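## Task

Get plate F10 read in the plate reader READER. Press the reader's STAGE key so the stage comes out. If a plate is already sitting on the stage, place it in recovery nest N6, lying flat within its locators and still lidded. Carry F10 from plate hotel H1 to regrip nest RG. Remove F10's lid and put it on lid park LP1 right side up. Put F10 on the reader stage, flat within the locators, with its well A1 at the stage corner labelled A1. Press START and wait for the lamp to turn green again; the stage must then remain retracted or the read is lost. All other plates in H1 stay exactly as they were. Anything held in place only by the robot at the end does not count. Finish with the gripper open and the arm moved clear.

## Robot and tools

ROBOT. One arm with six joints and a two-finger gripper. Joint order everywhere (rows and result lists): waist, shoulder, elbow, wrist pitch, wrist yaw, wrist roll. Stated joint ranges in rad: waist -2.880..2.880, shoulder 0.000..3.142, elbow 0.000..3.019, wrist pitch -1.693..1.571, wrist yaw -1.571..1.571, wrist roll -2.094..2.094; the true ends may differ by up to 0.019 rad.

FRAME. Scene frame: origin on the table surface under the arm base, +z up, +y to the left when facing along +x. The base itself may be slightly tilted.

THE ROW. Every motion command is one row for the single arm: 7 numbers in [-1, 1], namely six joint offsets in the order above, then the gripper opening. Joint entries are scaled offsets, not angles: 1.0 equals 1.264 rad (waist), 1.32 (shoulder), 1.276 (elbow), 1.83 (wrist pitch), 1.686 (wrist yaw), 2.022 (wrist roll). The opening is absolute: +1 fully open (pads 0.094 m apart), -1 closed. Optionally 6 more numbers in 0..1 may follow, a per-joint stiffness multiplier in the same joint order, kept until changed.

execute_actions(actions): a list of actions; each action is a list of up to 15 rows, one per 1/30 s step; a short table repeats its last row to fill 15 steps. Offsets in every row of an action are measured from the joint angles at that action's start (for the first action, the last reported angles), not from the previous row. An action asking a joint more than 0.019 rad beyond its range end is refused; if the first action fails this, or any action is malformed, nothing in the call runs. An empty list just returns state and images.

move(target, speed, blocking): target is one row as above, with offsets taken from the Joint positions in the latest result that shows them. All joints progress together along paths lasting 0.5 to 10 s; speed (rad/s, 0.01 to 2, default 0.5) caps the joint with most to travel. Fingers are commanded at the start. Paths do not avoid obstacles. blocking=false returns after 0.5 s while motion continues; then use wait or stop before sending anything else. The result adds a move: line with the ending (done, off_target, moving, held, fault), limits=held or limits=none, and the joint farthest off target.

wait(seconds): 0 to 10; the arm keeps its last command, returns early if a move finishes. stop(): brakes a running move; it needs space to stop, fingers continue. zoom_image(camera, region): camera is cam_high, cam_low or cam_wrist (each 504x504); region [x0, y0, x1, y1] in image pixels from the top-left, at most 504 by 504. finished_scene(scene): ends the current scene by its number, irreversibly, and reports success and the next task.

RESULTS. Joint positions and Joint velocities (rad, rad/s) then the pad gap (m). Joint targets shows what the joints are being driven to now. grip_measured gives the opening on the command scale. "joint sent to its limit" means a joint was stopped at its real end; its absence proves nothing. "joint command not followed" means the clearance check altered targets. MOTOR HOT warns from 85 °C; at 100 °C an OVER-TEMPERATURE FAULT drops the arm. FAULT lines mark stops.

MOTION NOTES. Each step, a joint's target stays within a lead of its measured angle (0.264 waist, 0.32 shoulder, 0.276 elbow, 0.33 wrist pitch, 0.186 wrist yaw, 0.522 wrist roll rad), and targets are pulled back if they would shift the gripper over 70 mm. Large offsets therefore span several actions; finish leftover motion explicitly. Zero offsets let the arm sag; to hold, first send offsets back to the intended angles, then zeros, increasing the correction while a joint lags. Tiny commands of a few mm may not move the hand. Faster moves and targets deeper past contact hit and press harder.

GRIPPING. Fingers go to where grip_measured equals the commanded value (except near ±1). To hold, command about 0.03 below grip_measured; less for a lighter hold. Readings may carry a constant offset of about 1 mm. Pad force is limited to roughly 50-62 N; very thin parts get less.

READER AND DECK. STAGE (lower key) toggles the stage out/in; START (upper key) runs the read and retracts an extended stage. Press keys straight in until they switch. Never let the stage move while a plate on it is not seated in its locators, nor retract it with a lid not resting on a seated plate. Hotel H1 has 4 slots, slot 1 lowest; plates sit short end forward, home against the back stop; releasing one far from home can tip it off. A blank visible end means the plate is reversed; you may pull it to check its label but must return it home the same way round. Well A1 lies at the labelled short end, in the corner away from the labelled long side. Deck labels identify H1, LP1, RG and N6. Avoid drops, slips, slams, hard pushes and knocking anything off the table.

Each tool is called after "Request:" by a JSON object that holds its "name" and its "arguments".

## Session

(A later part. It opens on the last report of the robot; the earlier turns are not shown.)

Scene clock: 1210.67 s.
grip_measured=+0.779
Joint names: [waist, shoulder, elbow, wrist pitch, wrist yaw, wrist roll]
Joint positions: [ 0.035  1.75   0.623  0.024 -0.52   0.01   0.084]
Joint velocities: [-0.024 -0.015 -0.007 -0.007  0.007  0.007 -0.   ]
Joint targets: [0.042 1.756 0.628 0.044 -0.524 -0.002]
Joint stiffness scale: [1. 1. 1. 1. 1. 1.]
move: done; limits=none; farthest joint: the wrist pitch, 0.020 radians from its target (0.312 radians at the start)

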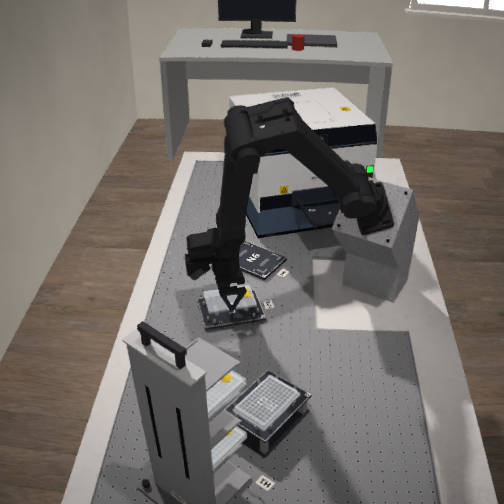

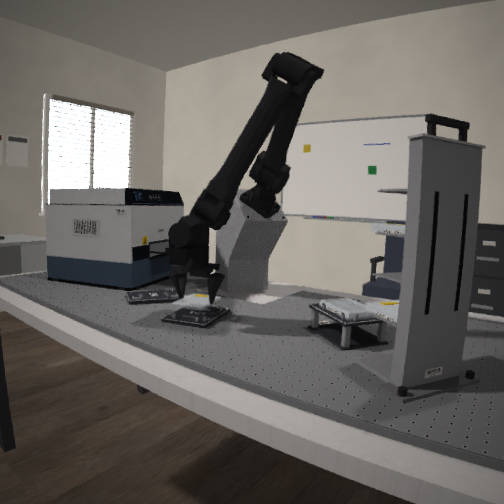

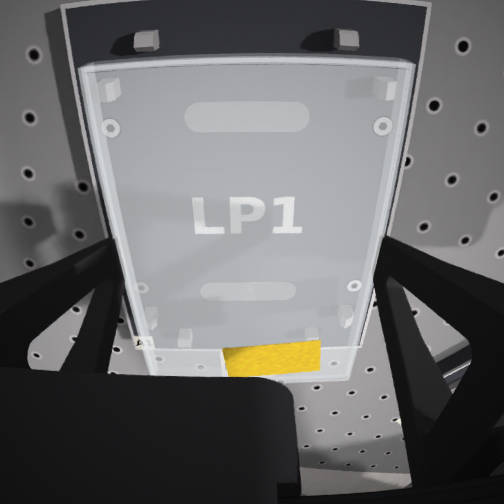

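Request:
{"name": "execute_actions", "arguments": {"actions": [[[0.0073,0.0201,0.0040,0.0112,0.0024,0.0046,0.75],[0.0080,0.0212,0.0044,0.0119,0.0026,0.0051,0.75],[0.0090,0.0230,0.0049,0.0129,0.0029,0.0058,0.75],[0.0103,0.0252,0.0055,0.0143,0.0033,0.0067,0.75],[0.0118,0.0278,0.0063,0.0159,0.0037,0.0078,0.75],[0.0134,0.0307,0.0071,0.0177,0.0041,0.0091,0.75],[0.0152,0.0338,0.0080,0.0195,0.0046,0.0104,0.75],[0.0170,0.0369,0.0090,0.0214,0.0051,0.0117,0.75],[0.0187,0.0400,0.0099,0.0233,0.0056,0.0129,0.75],[0.0204,0.0429,0.0107,0.0251,0.0061,0.0142,0.75],[0.0219,0.0456,0.0115,0.0267,0.0065,0.0153,0.75],[0.0231,0.0478,0.0121,0.0281,0.0069,0.0162,0.75],[0.0241,0.0495,0.0126,0.0291,0.0072,0.0169,0.75],[0.0248,0.0507,0.0130,0.0298,0.0073,0.0174,0.75],[0.0250,0.0511,0.0131,0.0301,0.0074,0.0176,0.75]]]}}

Request:
{"name": "wait", "arguments": {"seconds": 0.35}}

Scene clock: 1293.30 s.
grip_measured=+0.779
Joint names: [waist, shoulder, elbow, wrist pitch, wrist yaw, wrist roll]
Joint positions: [ 0.047  1.791  0.634  0.057 -0.512  0.029  0.084]
Joint velocities: [ 0.044  0.063 -0.017  0.046 -0.022  0.051  0.001]
Joint targets: [0.066 1.817 0.640 0.079 -0.508 0.045]
Joint stiffness scale: [1. 1. 1. 1. 1. 1.]

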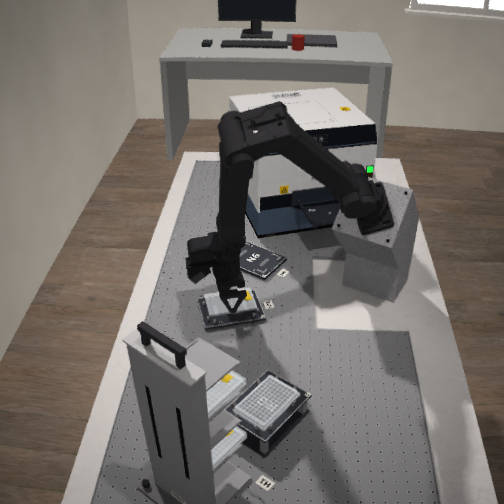

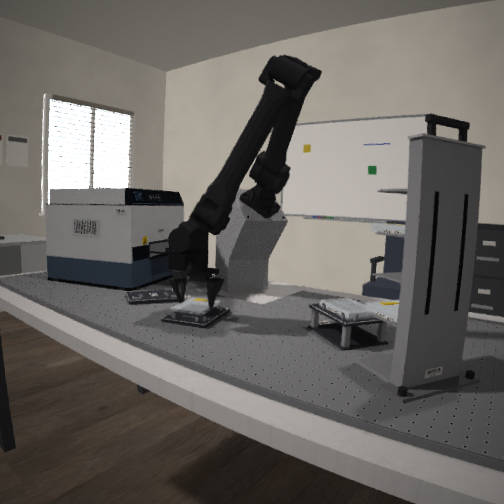

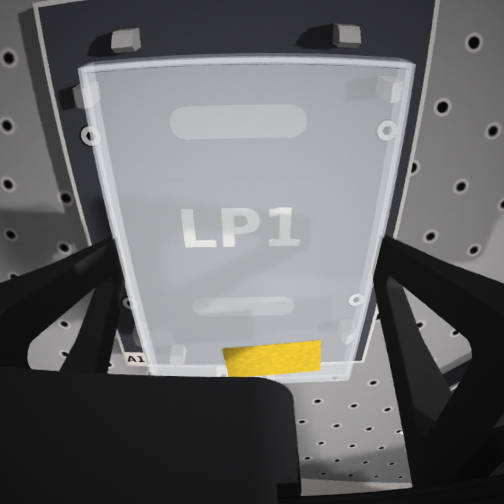

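Scene clock: 1293.67 s.
grip_measured=+0.779
Joint names: [waist, shoulder, elbow, wrist pitch, wrist yaw, wrist roll]
Joint positions: [ 0.05   1.794  0.634  0.058 -0.512  0.034  0.084]
Joint velocities: [-0.015  0.005  0.017 -0.007 -0.037  0.007 -0.   ]
Joint targets: [0.066 1.817 0.640 0.079 -0.508 0.045]
Joint stiffness scale: [1. 1. 1. 1. 1. 1.]
wait: 0.37 s; at rest by 0.33 s

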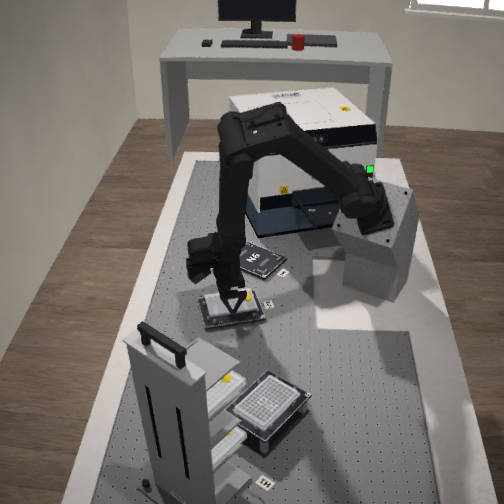

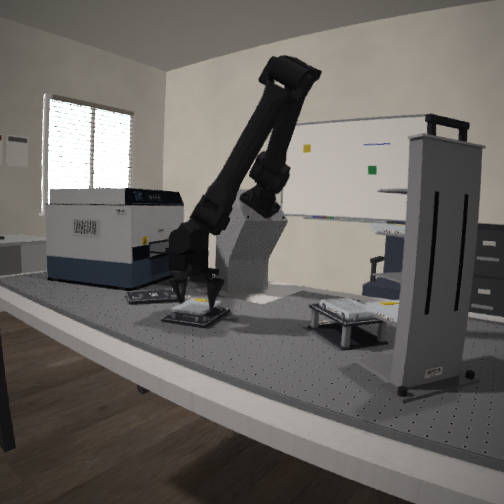

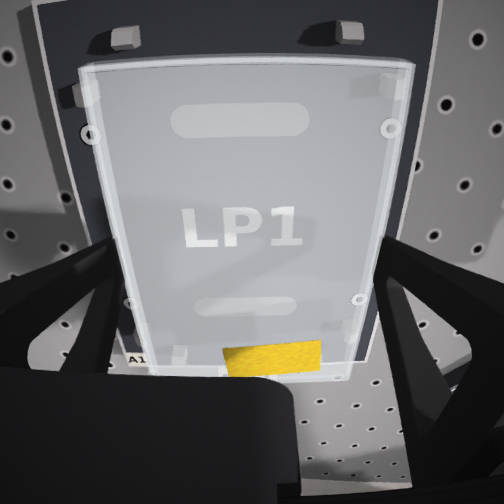

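Request:
{"name": "zoom_image", "arguments": {"camera": "cam_wrist", "region": [50, 20, 170, 150]}}

Request:
{"name": "zoom_image", "arguments": {"camera": "cam_wrist", "region": [320, 15, 440, 145]}}

Request:
{"name": "zoom_image", "arguments": {"camera": "cam_wrist", "region": [110, 280, 250, 385]}}

Request:
{"name": "zoom_image", "arguments": {"camera": "cam_wrist", "region": [250, 280, 390, 385]}}

Region (50, 20, 170, 150) of cam_wrist's 504x504 image, scaled by 3.877, with more detail than that image has; it fills the left 465 columns of this view, and the rest is white.

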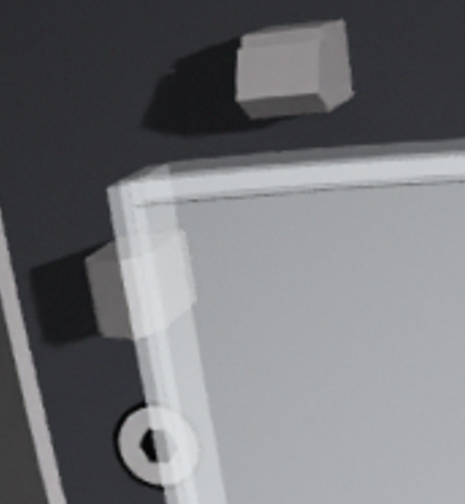

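Region (320, 15, 440, 145) of cam_wrist's 504x504 image, scaled by 3.877, with more detail than that image has; it fills the left 465 columns of this view, and the rest is white.

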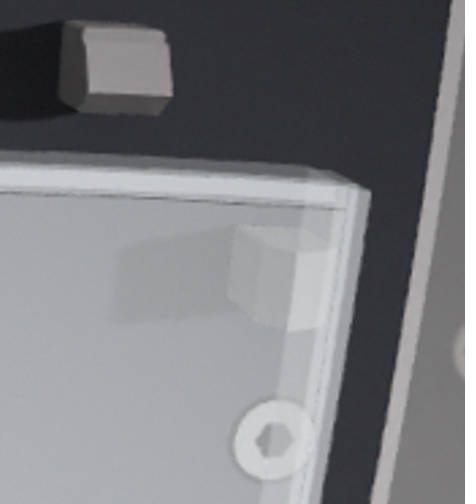

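Region (110, 280, 250, 385) of cam_wrist's 504x504 image, scaled by 3.600, with more detail than that image has; it fills the top 378 rows of this view, and the rest is white.

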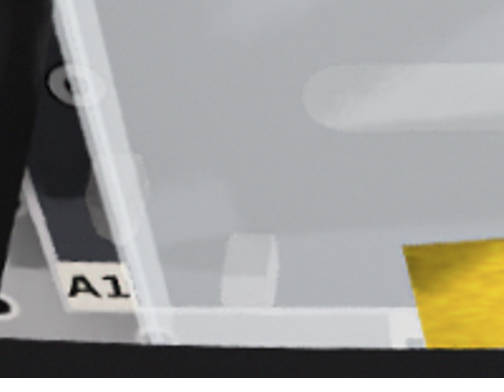

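Region (250, 280, 390, 385) of cam_wrist's 504x504 image, scaled by 3.600, with more detail than that image has; it fills the top 378 rows of this view, and the rest is white.

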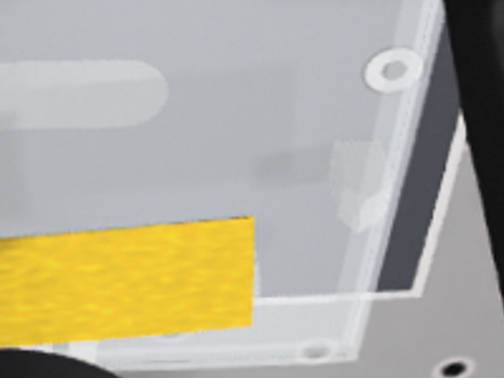

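Request:
{"name": "execute_actions", "arguments": {"actions": [[[0.0134,0.0174,0.0050,0.0104,0.0024,0.0049,0.75],[0.0142,0.0174,0.0054,0.0104,0.0024,0.0049,0.75],[0.0150,0.0174,0.0058,0.0104,0.0024,0.0049,0.75],[0.0158,0.0174,0.0062,0.0104,0.0024,0.0049,0.75],[0.0165,0.0174,0.0066,0.0104,0.0024,0.0049,0.75],[0.0171,0.0174,0.0070,0.0104,0.0024,0.0049,0.75],[0.0176,0.0174,0.0073,0.0104,0.0024,0.0049,0.75],[0.0180,0.0174,0.0075,0.0104,0.0024,0.0049,0.75]]]}}

Scene clock: 1349.93 s.
grip_measured=+0.779
Joint names: [waist, shoulder, elbow, wrist pitch, wrist yaw, wrist roll]
Joint positions: [ 0.056  1.794  0.638  0.058 -0.512  0.034  0.084]
Joint velocities: [-0.015 -0.015 -0.017  0.007  0.037 -0.081  0.001]
Joint targets: [0.073 1.817 0.643 0.077 -0.508 0.044]
Joint stiffness scale: [1. 1. 1. 1. 1. 1.]

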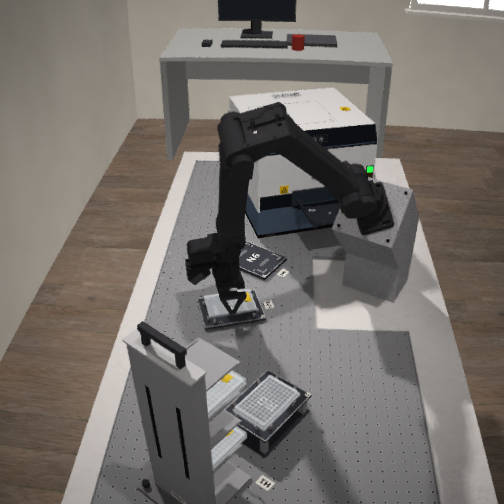

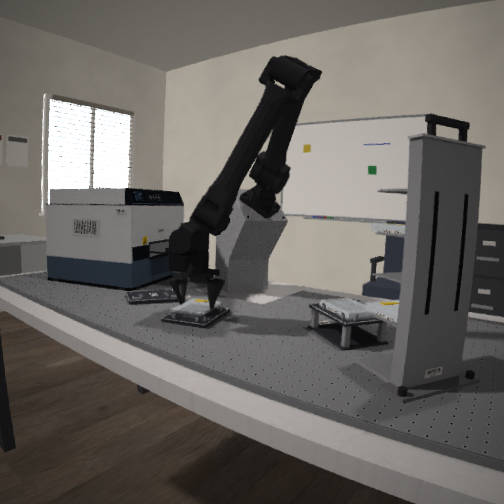

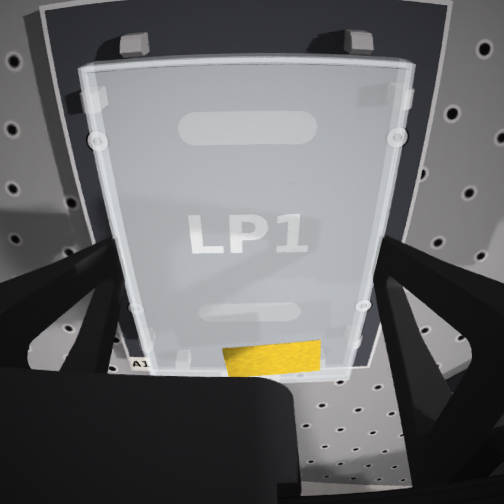

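Request:
{"name": "execute_actions", "arguments": {"actions": []}}

Request:
{"name": "zoom_image", "arguments": {"camera": "cam_wrist", "region": [50, 25, 180, 155]}}

Request:
{"name": "zoom_image", "arguments": {"camera": "cam_wrist", "region": [310, 20, 440, 150]}}

Scene clock: 1353.17 s.
grip_measured=+0.779
Joint names: [waist, shoulder, elbow, wrist pitch, wrist yaw, wrist roll]
Joint positions: [ 0.056  1.794  0.638  0.058 -0.512  0.034  0.084]
Joint velocities: [-0.005  0.005 -0.012 -0.007  0.037 -0.095 -0.001]
Joint targets: [0.073 1.817 0.643 0.077 -0.508 0.044]
Joint stiffness scale: [1. 1. 1. 1. 1. 1.]

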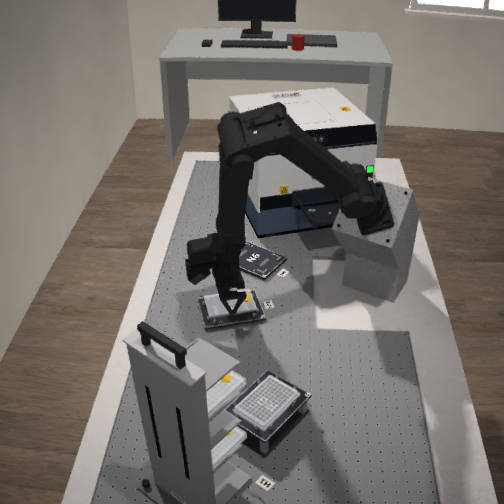

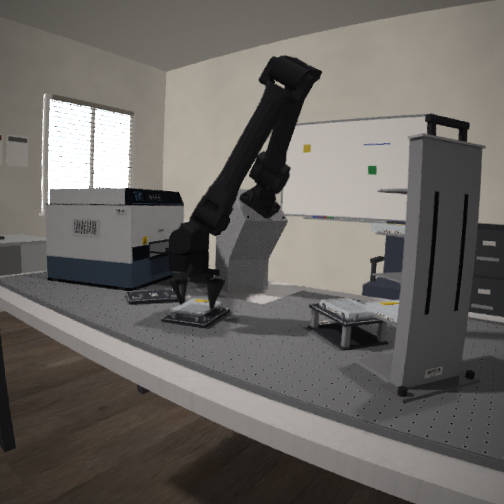

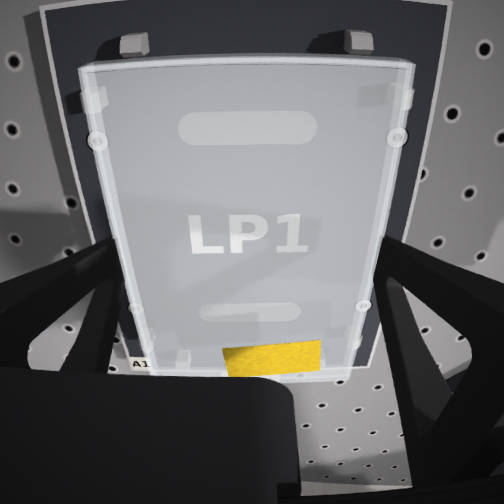

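Region (50, 25, 180, 155) of cam_wrist's 504x504 image, scaled by 3.877, with more detail than that image has.

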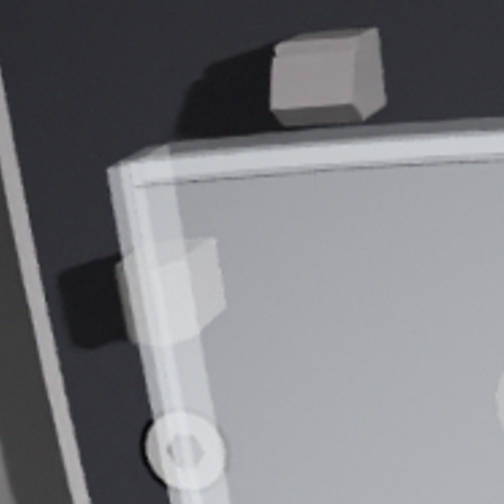

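Region (310, 20, 440, 150) of cam_wrist's 504x504 image, scaled by 3.877, with more detail than that image has.

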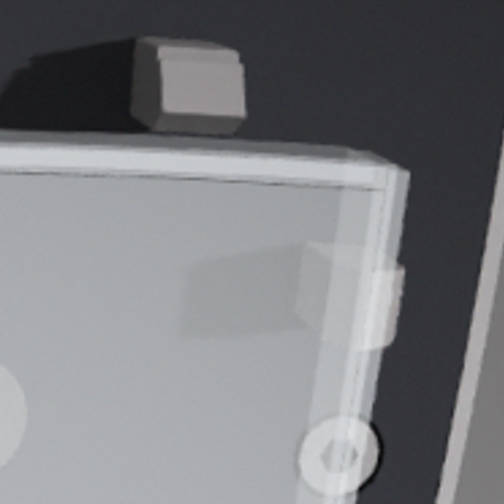

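Request:
{"name": "execute_actions", "arguments": {"actions": [[[0.0137,0.0222,0.0040,0.0109,0.0024,0.0056,0.75],[0.0142,0.0230,0.0044,0.0114,0.0026,0.0059,0.75],[0.0151,0.0243,0.0049,0.0123,0.0028,0.0065,0.75],[0.0162,0.0258,0.0056,0.0135,0.0032,0.0072,0.75],[0.0175,0.0277,0.0063,0.0148,0.0035,0.0080,0.75],[0.0188,0.0297,0.0072,0.0163,0.0039,0.0089,0.75],[0.0202,0.0319,0.0081,0.0179,0.0044,0.0098,0.75],[0.0216,0.0341,0.0091,0.0195,0.0048,0.0106,0.75],[0.0229,0.0362,0.0100,0.0211,0.0053,0.0114,0.75],[0.0240,0.0382,0.0108,0.0226,0.0057,0.0122,0.75],[0.0249,0.0401,0.0116,0.0240,0.0060,0.0127,0.75],[0.0254,0.0417,0.0123,0.0251,0.0064,0.0131,0.75],[0.0256,0.0429,0.0128,0.0260,0.0066,0.0132,0.75],[0.0256,0.0437,0.0131,0.0266,0.0068,0.0132,0.75],[0.0256,0.0439,0.0132,0.0268,0.0068,0.0132,0.75]]]}}

Request:
{"name": "wait", "arguments": {"seconds": 0.3}}

Scene clock: 1393.47 s.
grip_measured=+0.779
Joint names: [waist, shoulder, elbow, wrist pitch, wrist yaw, wrist roll]
Joint positions: [ 0.071  1.826  0.649  0.084 -0.505  0.048  0.084]
Joint velocities: [ 0.015  0.034  0.012  0.017  0.007 -0.022  0.001]
Joint targets: [0.088 1.852 0.655 0.107 -0.501 0.061]
Joint stiffness scale: [1. 1. 1. 1. 1. 1.]

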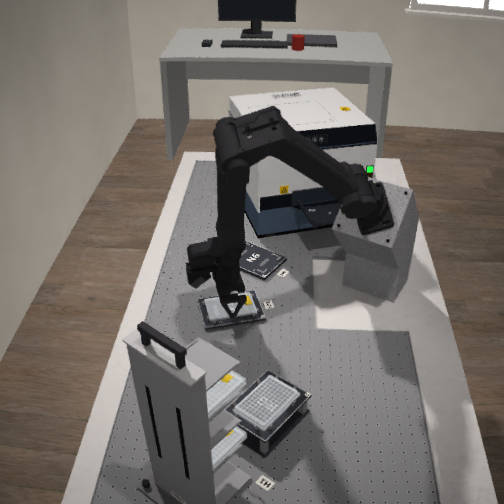

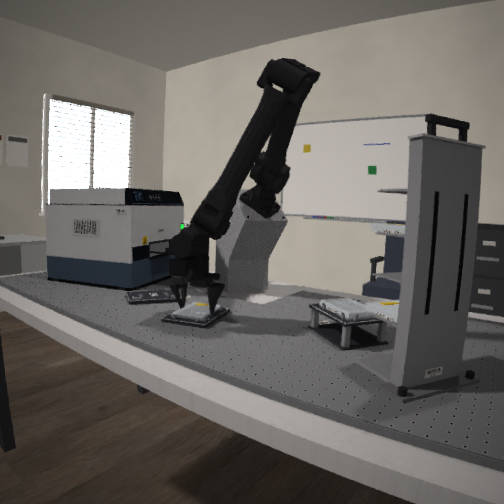

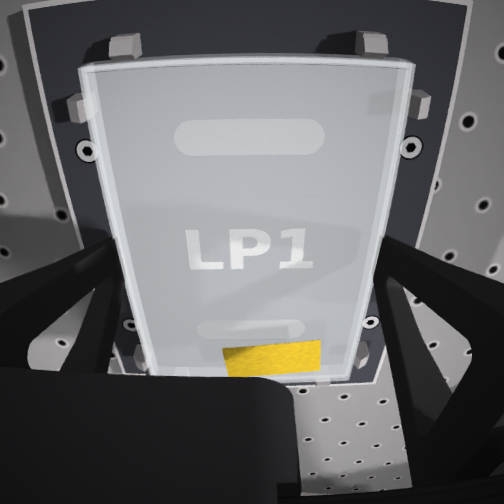

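Scene clock: 1393.77 s.
grip_measured=+0.779
Joint names: [waist, shoulder, elbow, wrist pitch, wrist yaw, wrist roll]
Joint positions: [ 0.072  1.828  0.649  0.087 -0.505  0.05   0.084]
Joint velocities: [ 0.005 -0.005 -0.007  0.002 -0.007 -0.037 -0.   ]
Joint targets: [0.088 1.852 0.655 0.107 -0.501 0.061]
Joint stiffness scale: [1. 1. 1. 1. 1. 1.]
wait: 0.30 s; at rest by 0.20 s

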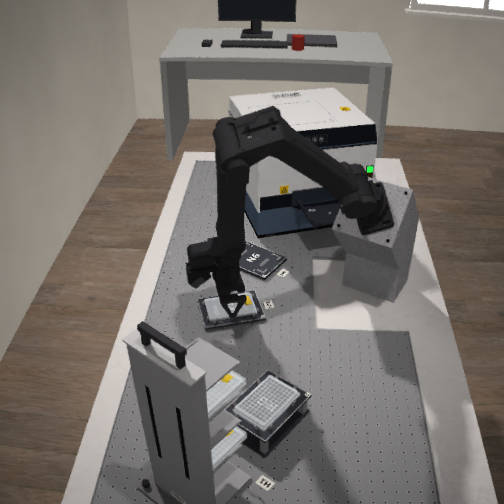

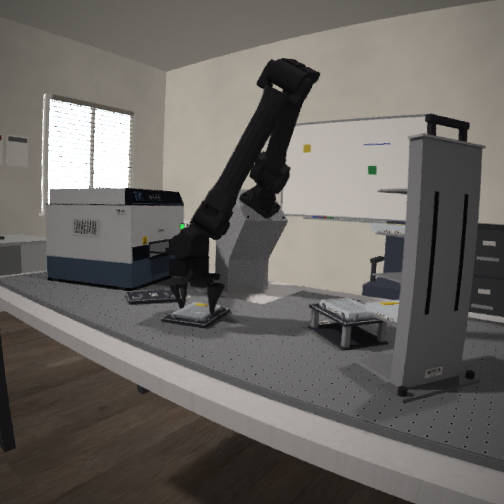

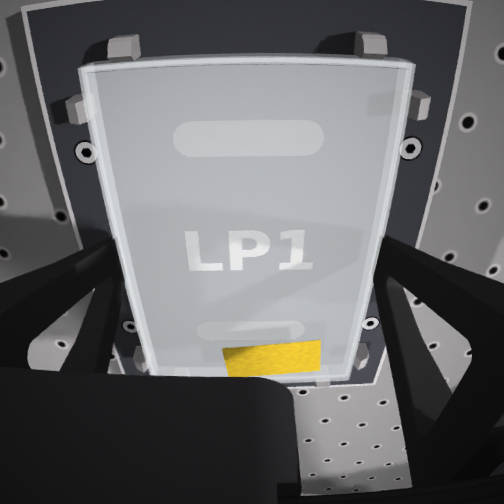

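Request:
{"name": "zoom_image", "arguments": {"camera": "cam_wrist", "region": [50, 30, 190, 170]}}

Request:
{"name": "zoom_image", "arguments": {"camera": "cam_wrist", "region": [310, 25, 450, 165]}}

Region (50, 30, 190, 170) of cam_wrist's 504x504 image, scaled by 3.600, with more detail than that image has.

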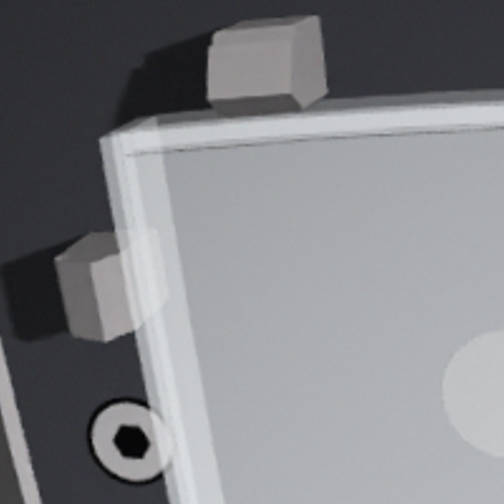

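Region (310, 25, 450, 165) of cam_wrist's 504x504 image, scaled by 3.600, with more detail than that image has.

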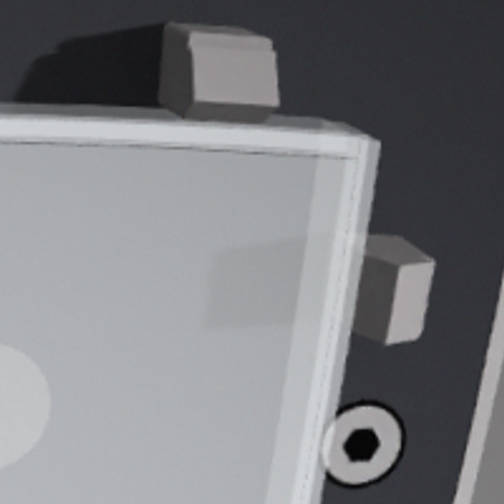

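Request:
{"name": "execute_actions", "arguments": {"actions": [[[0.010,0.0114,0.002,0.0055,0.0024,0.004,0.762],[0.008,0.0038,0.0,0.0,0.0024,0.004,0.772],[0.008,-0.0038,0.0,-0.0044,0.0024,0.004,0.782],[0.008,-0.0106,0.0,-0.0077,0.0024,0.004,0.795],[0.008,-0.0152,0.0,-0.0093,0.0024,0.004,0.815],[0.008,-0.0182,0.0,-0.0104,0.0024,0.004,0.84],[0.008,-0.0220,0.0,-0.0120,0.0024,0.004,0.87],[0.008,-0.0273,0.0,-0.0148,0.0047,0.004,0.90],[0.008,-0.0341,0.0,-0.0186,0.0083,0.004,0.93],[0.008,-0.0417,0.0,-0.0235,0.0130,0.004,0.95],[0.008,-0.0500,0.0,-0.0284,0.0184,0.004,0.95],[0.008,-0.0583,0.0,-0.0333,0.0237,0.004,0.95],[0.008,-0.0652,0.0,-0.0377,0.0285,0.004,0.95],[0.008,-0.0697,0.0,-0.0404,0.0326,0.004,0.95],[0.008,-0.0720,0.0,-0.0421,0.0356,0.004,0.95]]]}}

Request:
{"name": "wait", "arguments": {"seconds": 0.3}}

Scene clock: 1446.30 s.
grip_measured=+0.948
Joint names: [waist, shoulder, elbow, wrist pitch, wrist yaw, wrist roll]
Joint positions: [ 0.072  1.767  0.649  0.037 -0.454  0.05   0.092]
Joint velocities: [-0.005 -0.337 -0.017 -0.154  0.11   0.037 -0.001]
Joint targets: [0.082 1.733 0.649 0.010 -0.445 0.058]
Joint stiffness scale: [1. 1. 1. 1. 1. 1.]

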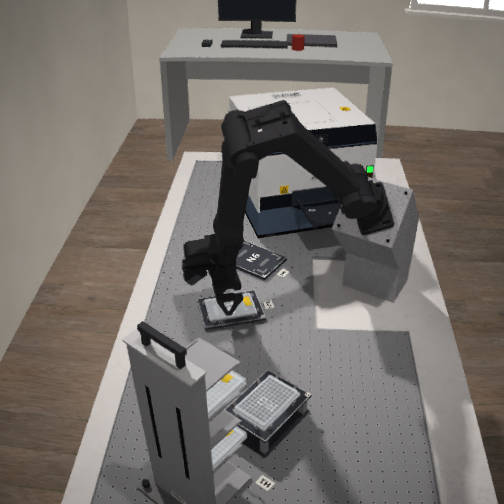

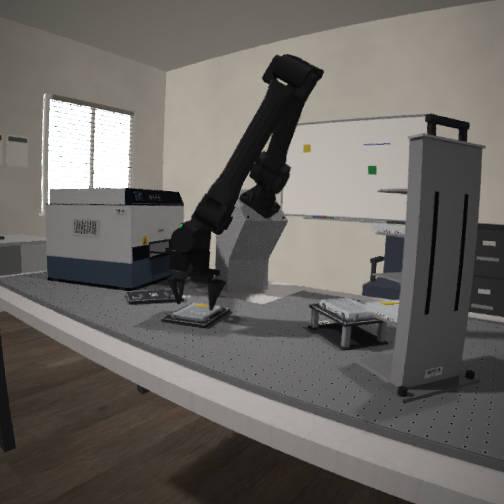

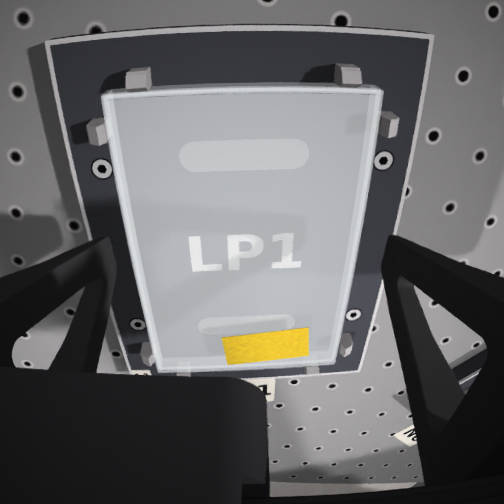

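Scene clock: 1446.60 s.
grip_measured=+0.948
Joint names: [waist, shoulder, elbow, wrist pitch, wrist yaw, wrist roll]
Joint positions: [ 0.072  1.74   0.649  0.028 -0.45   0.05   0.092]
Joint velocities: [-0.015 -0.015 -0.002 -0.012 -0.051  0.022  0.   ]
Joint targets: [0.082 1.733 0.649 0.009 -0.445 0.058]
Joint stiffness scale: [1. 1. 1. 1. 1. 1.]
wait: 0.30 s; no rest

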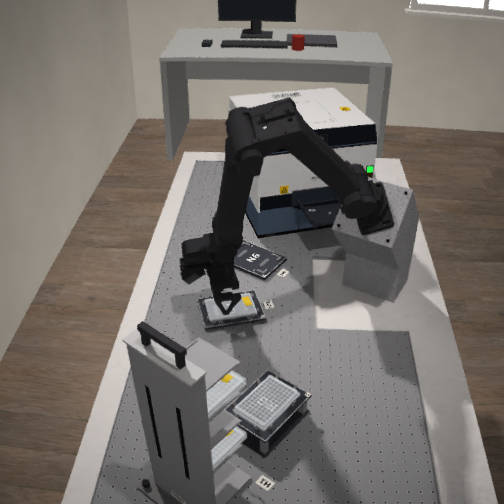

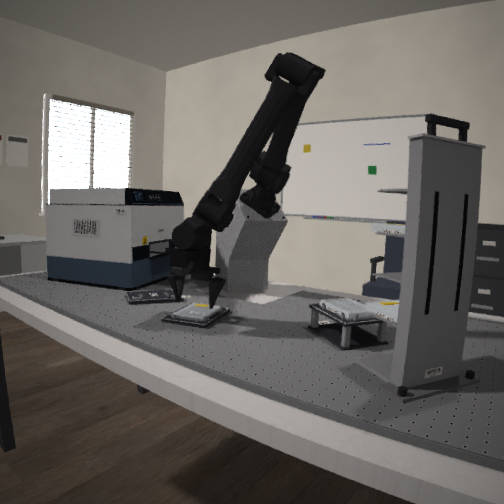

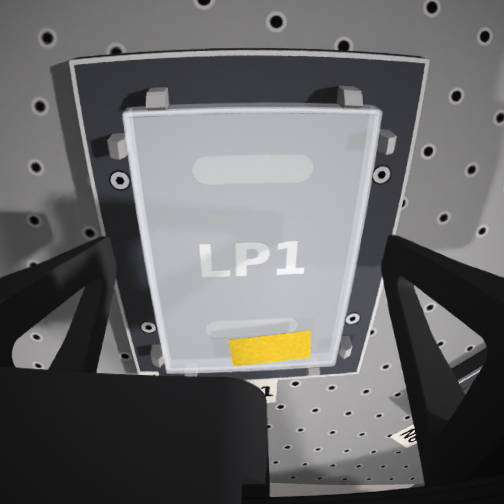

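Request:
{"name": "zoom_image", "arguments": {"camera": "cam_low", "region": [155, 280, 240, 335]}}

Region (155, 280, 240, 335) of cam_low's 504x504 image, scaled by 5.929, with more detail than that image has; it fills the top 326 rows of this view, and the rest is white.

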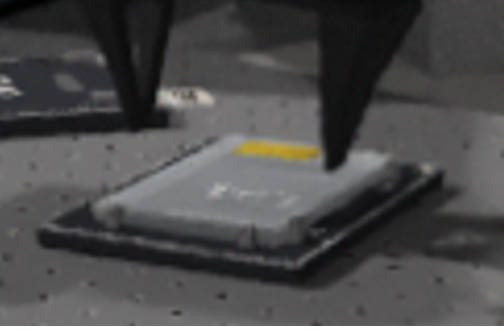

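Request:
{"name": "move", "arguments": {"target": [0.378,-0.350,0.050,-0.205,0.128,0.025,0.92], "speed": 1.5}}

Scene clock: 1464.47 s.
grip_measured=+0.922
Joint names: [waist, shoulder, elbow, wrist pitch, wrist yaw, wrist roll]
Joint positions: [ 0.56   1.252  0.717 -0.328 -0.238  0.09   0.09 ]
Joint velocities: [-0.005 -0.005 -0.002  0.002 -0.037  0.007 -0.001]
Joint targets: [0.549 1.278 0.713 -0.347 -0.234 0.101]
Joint stiffness scale: [1. 1. 1. 1. 1. 1.]
move: off_target; limits=none; farthest joint: the shoulder, 0.026 radians from its target (0.462 radians at the start)

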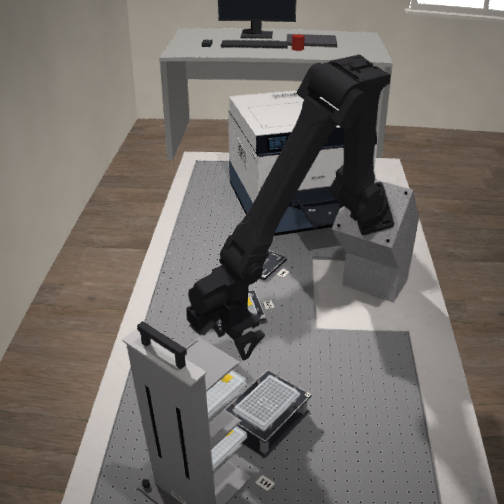

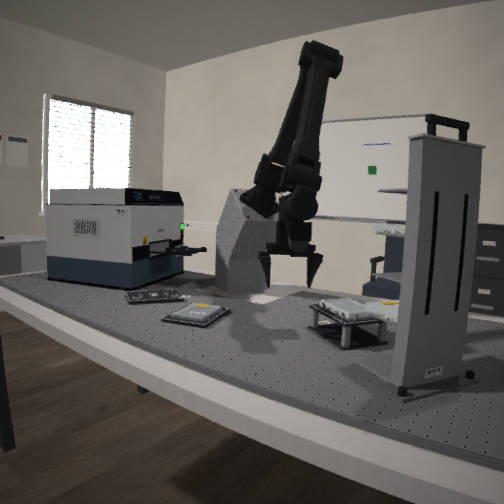

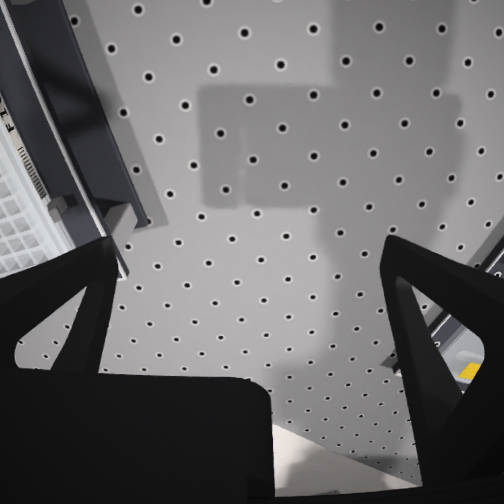

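Request:
{"name": "move", "arguments": {"target": [0.2864,0.0629,0.1238,-0.0694,0.1435,0.0257,0.92], "speed": 1.0}}

Scene clock: 1469.77 s.
grip_measured=+0.922
Joint names: [waist, shoulder, elbow, wrist pitch, wrist yaw, wrist roll]
Joint positions: [ 0.933  1.305  0.86  -0.436 -0.     0.13   0.09 ]
Joint velocities: [ 0.005 -0.005 -0.002  0.007 -0.037  0.081  0.001]
Joint targets: [0.922 1.335 0.874 -0.455 0.004 0.141]
Joint stiffness scale: [1. 1. 1. 1. 1. 1.]
move: off_target; limits=none; farthest joint: the shoulder, 0.030 radians from its target (0.083 radians at the start)

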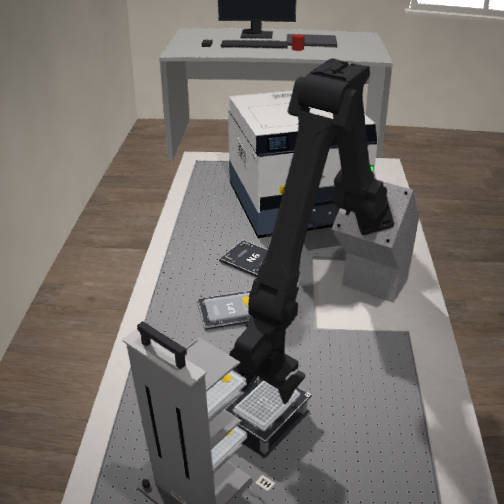

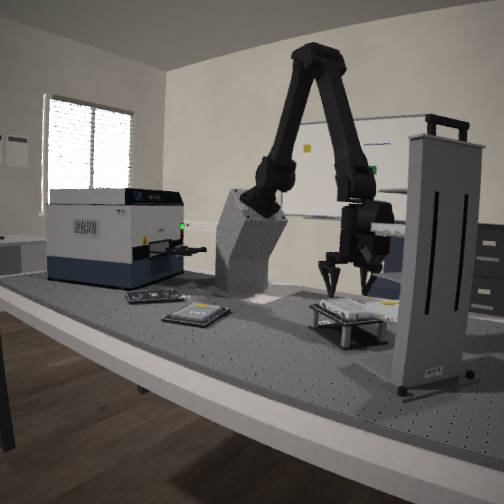

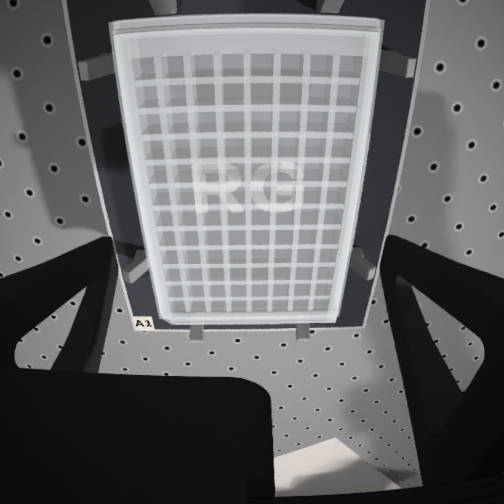

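Request:
{"name": "execute_actions", "arguments": {"actions": [[[-0.004,0.0236,0.0160,0.0109,0.0018,0.0057,0.92],[-0.004,0.0260,0.0168,0.0124,0.0018,0.0057,0.92],[-0.004,0.0297,0.0180,0.0147,0.0018,0.0057,0.92],[-0.004,0.0344,0.0196,0.0177,0.0018,0.0057,0.92],[-0.004,0.0400,0.0215,0.0212,0.0018,0.0057,0.92],[-0.004,0.0462,0.0236,0.0251,0.0018,0.0057,0.92],[-0.004,0.0527,0.0258,0.0292,0.0018,0.0057,0.92],[-0.004,0.0593,0.0281,0.0334,0.0018,0.0057,0.92],[-0.004,0.0659,0.0303,0.0375,0.0018,0.0057,0.92],[-0.004,0.0721,0.0324,0.0413,0.0018,0.0057,0.92],[-0.004,0.0776,0.0343,0.0449,0.0018,0.0057,0.91],[-0.004,0.0824,0.0359,0.0478,0.0018,0.0057,0.90],[-0.004,0.0861,0.0371,0.0502,0.0018,0.0057,0.89],[-0.004,0.0885,0.0380,0.0517,0.0018,0.0057,0.88],[-0.004,0.0893,0.0382,0.0522,0.0018,0.0057,0.87]]]}}

Request:
{"name": "wait", "arguments": {"seconds": 0.35}}

Scene clock: 1493.77 s.
grip_measured=+0.876
Joint names: [waist, shoulder, elbow, wrist pitch, wrist yaw, wrist roll]
Joint positions: [ 0.933  1.393  0.886 -0.366 -0.     0.132  0.088]
Joint velocities: [-0.005  0.151  0.007  0.076  0.022  0.066 -0.008]
Joint targets: [0.928 1.423 0.909 -0.341 0.003 0.142]
Joint stiffness scale: [1. 1. 1. 1. 1. 1.]

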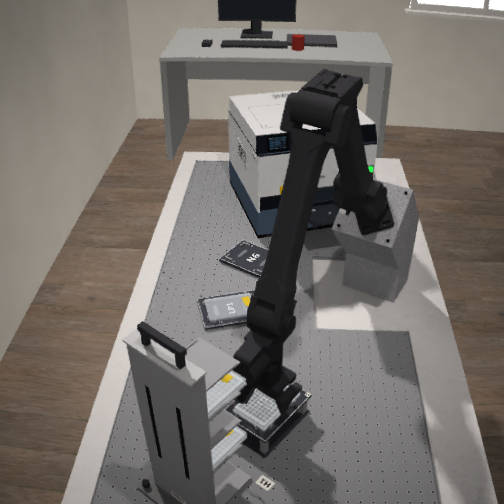

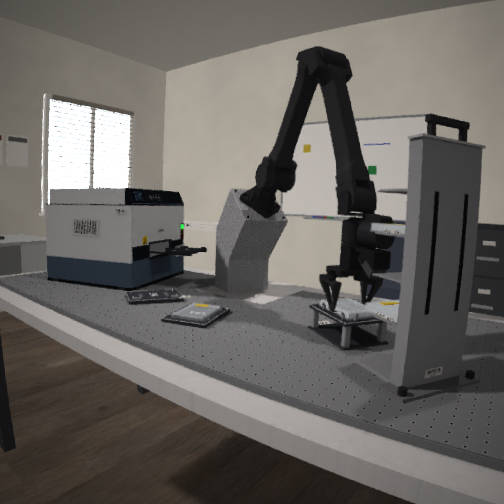

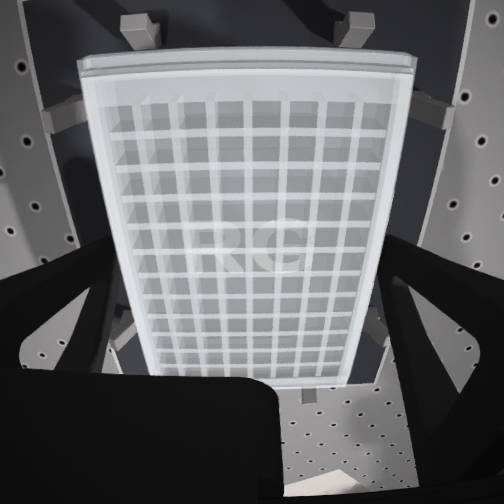

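Scene clock: 1494.13 s.
grip_measured=+0.872
Joint names: [waist, shoulder, elbow, wrist pitch, wrist yaw, wrist roll]
Joint positions: [ 0.933  1.4    0.888 -0.361 -0.     0.132  0.088]
Joint velocities: [ 0.005 -0.005  0.007 -0.012 -0.051  0.022  0.002]
Joint targets: [0.928 1.423 0.909 -0.340 0.002 0.142]
Joint stiffness scale: [1. 1. 1. 1. 1. 1.]
wait: 0.37 s; at rest by 0.30 s

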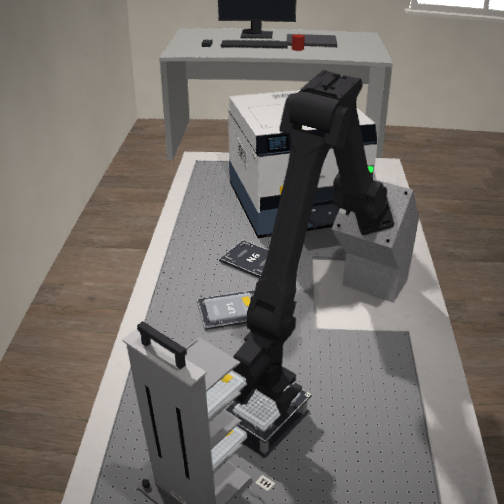

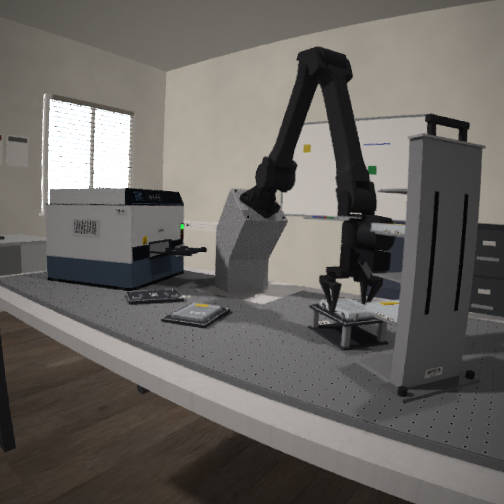

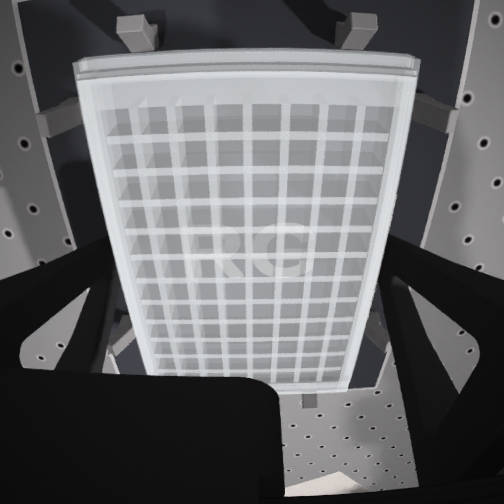

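Request:
{"name": "zoom_image", "arguments": {"camera": "cam_wrist", "region": [60, 40, 140, 120]}}

Request:
{"name": "zoom_image", "arguments": {"camera": "cam_wrist", "region": [355, 40, 435, 120]}}

Region (60, 40, 140, 120) of cam_wrist's 504x504 image, scaled by 6.300, with more detail than that image has.

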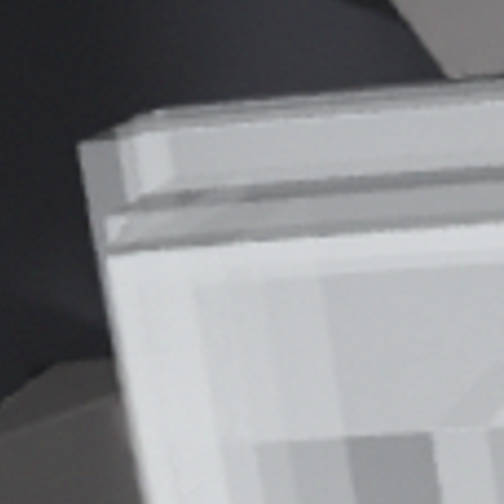

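Region (355, 40, 435, 120) of cam_wrist's 504x504 image, scaled by 6.300, with more detail than that image has.

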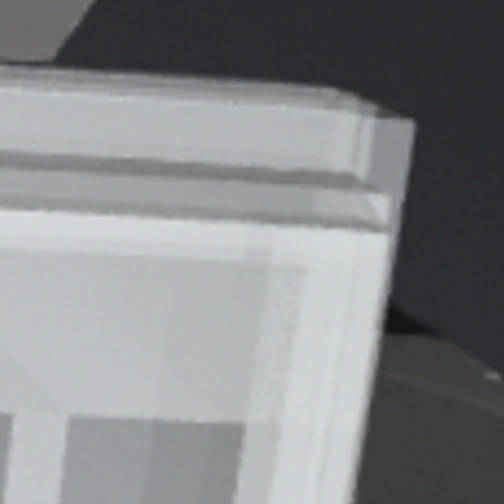

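Request:
{"name": "execute_actions", "arguments": {"actions": [[[-0.004,0.0160,0.0150,0.0100,0.0012,0.004,0.86],[-0.004,0.0140,0.0135,0.0090,0.0012,0.004,0.85],[-0.004,0.0115,0.0120,0.0075,0.0012,0.004,0.84],[-0.004,0.0090,0.0105,0.0060,0.0012,0.004,0.83],[-0.004,0.0065,0.0090,0.0045,0.0012,0.004,0.82],[-0.004,0.0040,0.0075,0.0030,0.0012,0.004,0.812],[-0.004,0.0015,0.0060,0.0015,0.0012,0.004,0.804],[-0.004,-0.0010,0.0045,0.0,0.0012,0.004,0.797],[-0.004,-0.0035,0.0030,-0.0015,0.0012,0.004,0.79],[-0.004,-0.0060,0.0015,-0.0030,0.0012,0.004,0.783],[-0.004,-0.0085,0.0,-0.0045,0.0012,0.004,0.776],[-0.004,-0.0110,-0.0015,-0.0060,0.0012,0.004,0.77],[-0.004,-0.0130,-0.0025,-0.0070,0.0012,0.004,0.765],[-0.004,-0.0145,-0.0032,-0.0080,0.0012,0.004,0.76],[-0.004,-0.0152,-0.0035,-0.0082,0.0012,0.004,0.76]]]}}

Scene clock: 1513.03 s.
grip_measured=+0.785
Joint names: [waist, shoulder, elbow, wrist pitch, wrist yaw, wrist roll]
Joint positions: [ 0.933  1.4    0.888 -0.361 -0.     0.132  0.084]
Joint velocities: [ 0.015 -0.005 -0.017  0.002  0.022 -0.037 -0.   ]
Joint targets: [0.928 1.380 0.883 -0.376 0.002 0.140]
Joint stiffness scale: [1. 1. 1. 1. 1. 1.]

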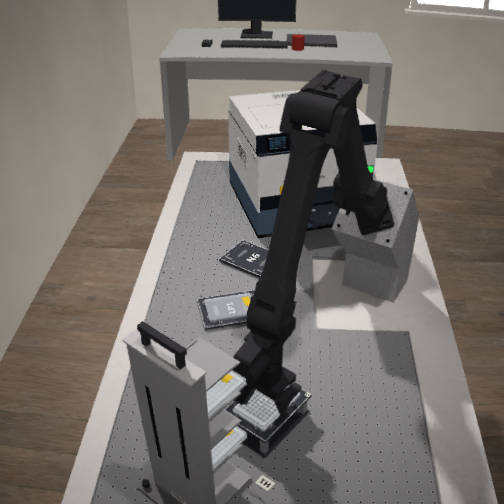

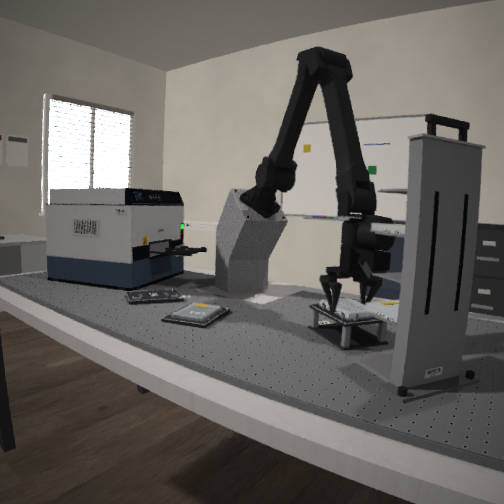

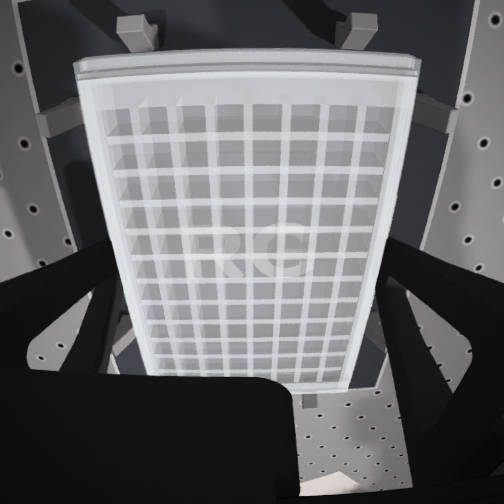

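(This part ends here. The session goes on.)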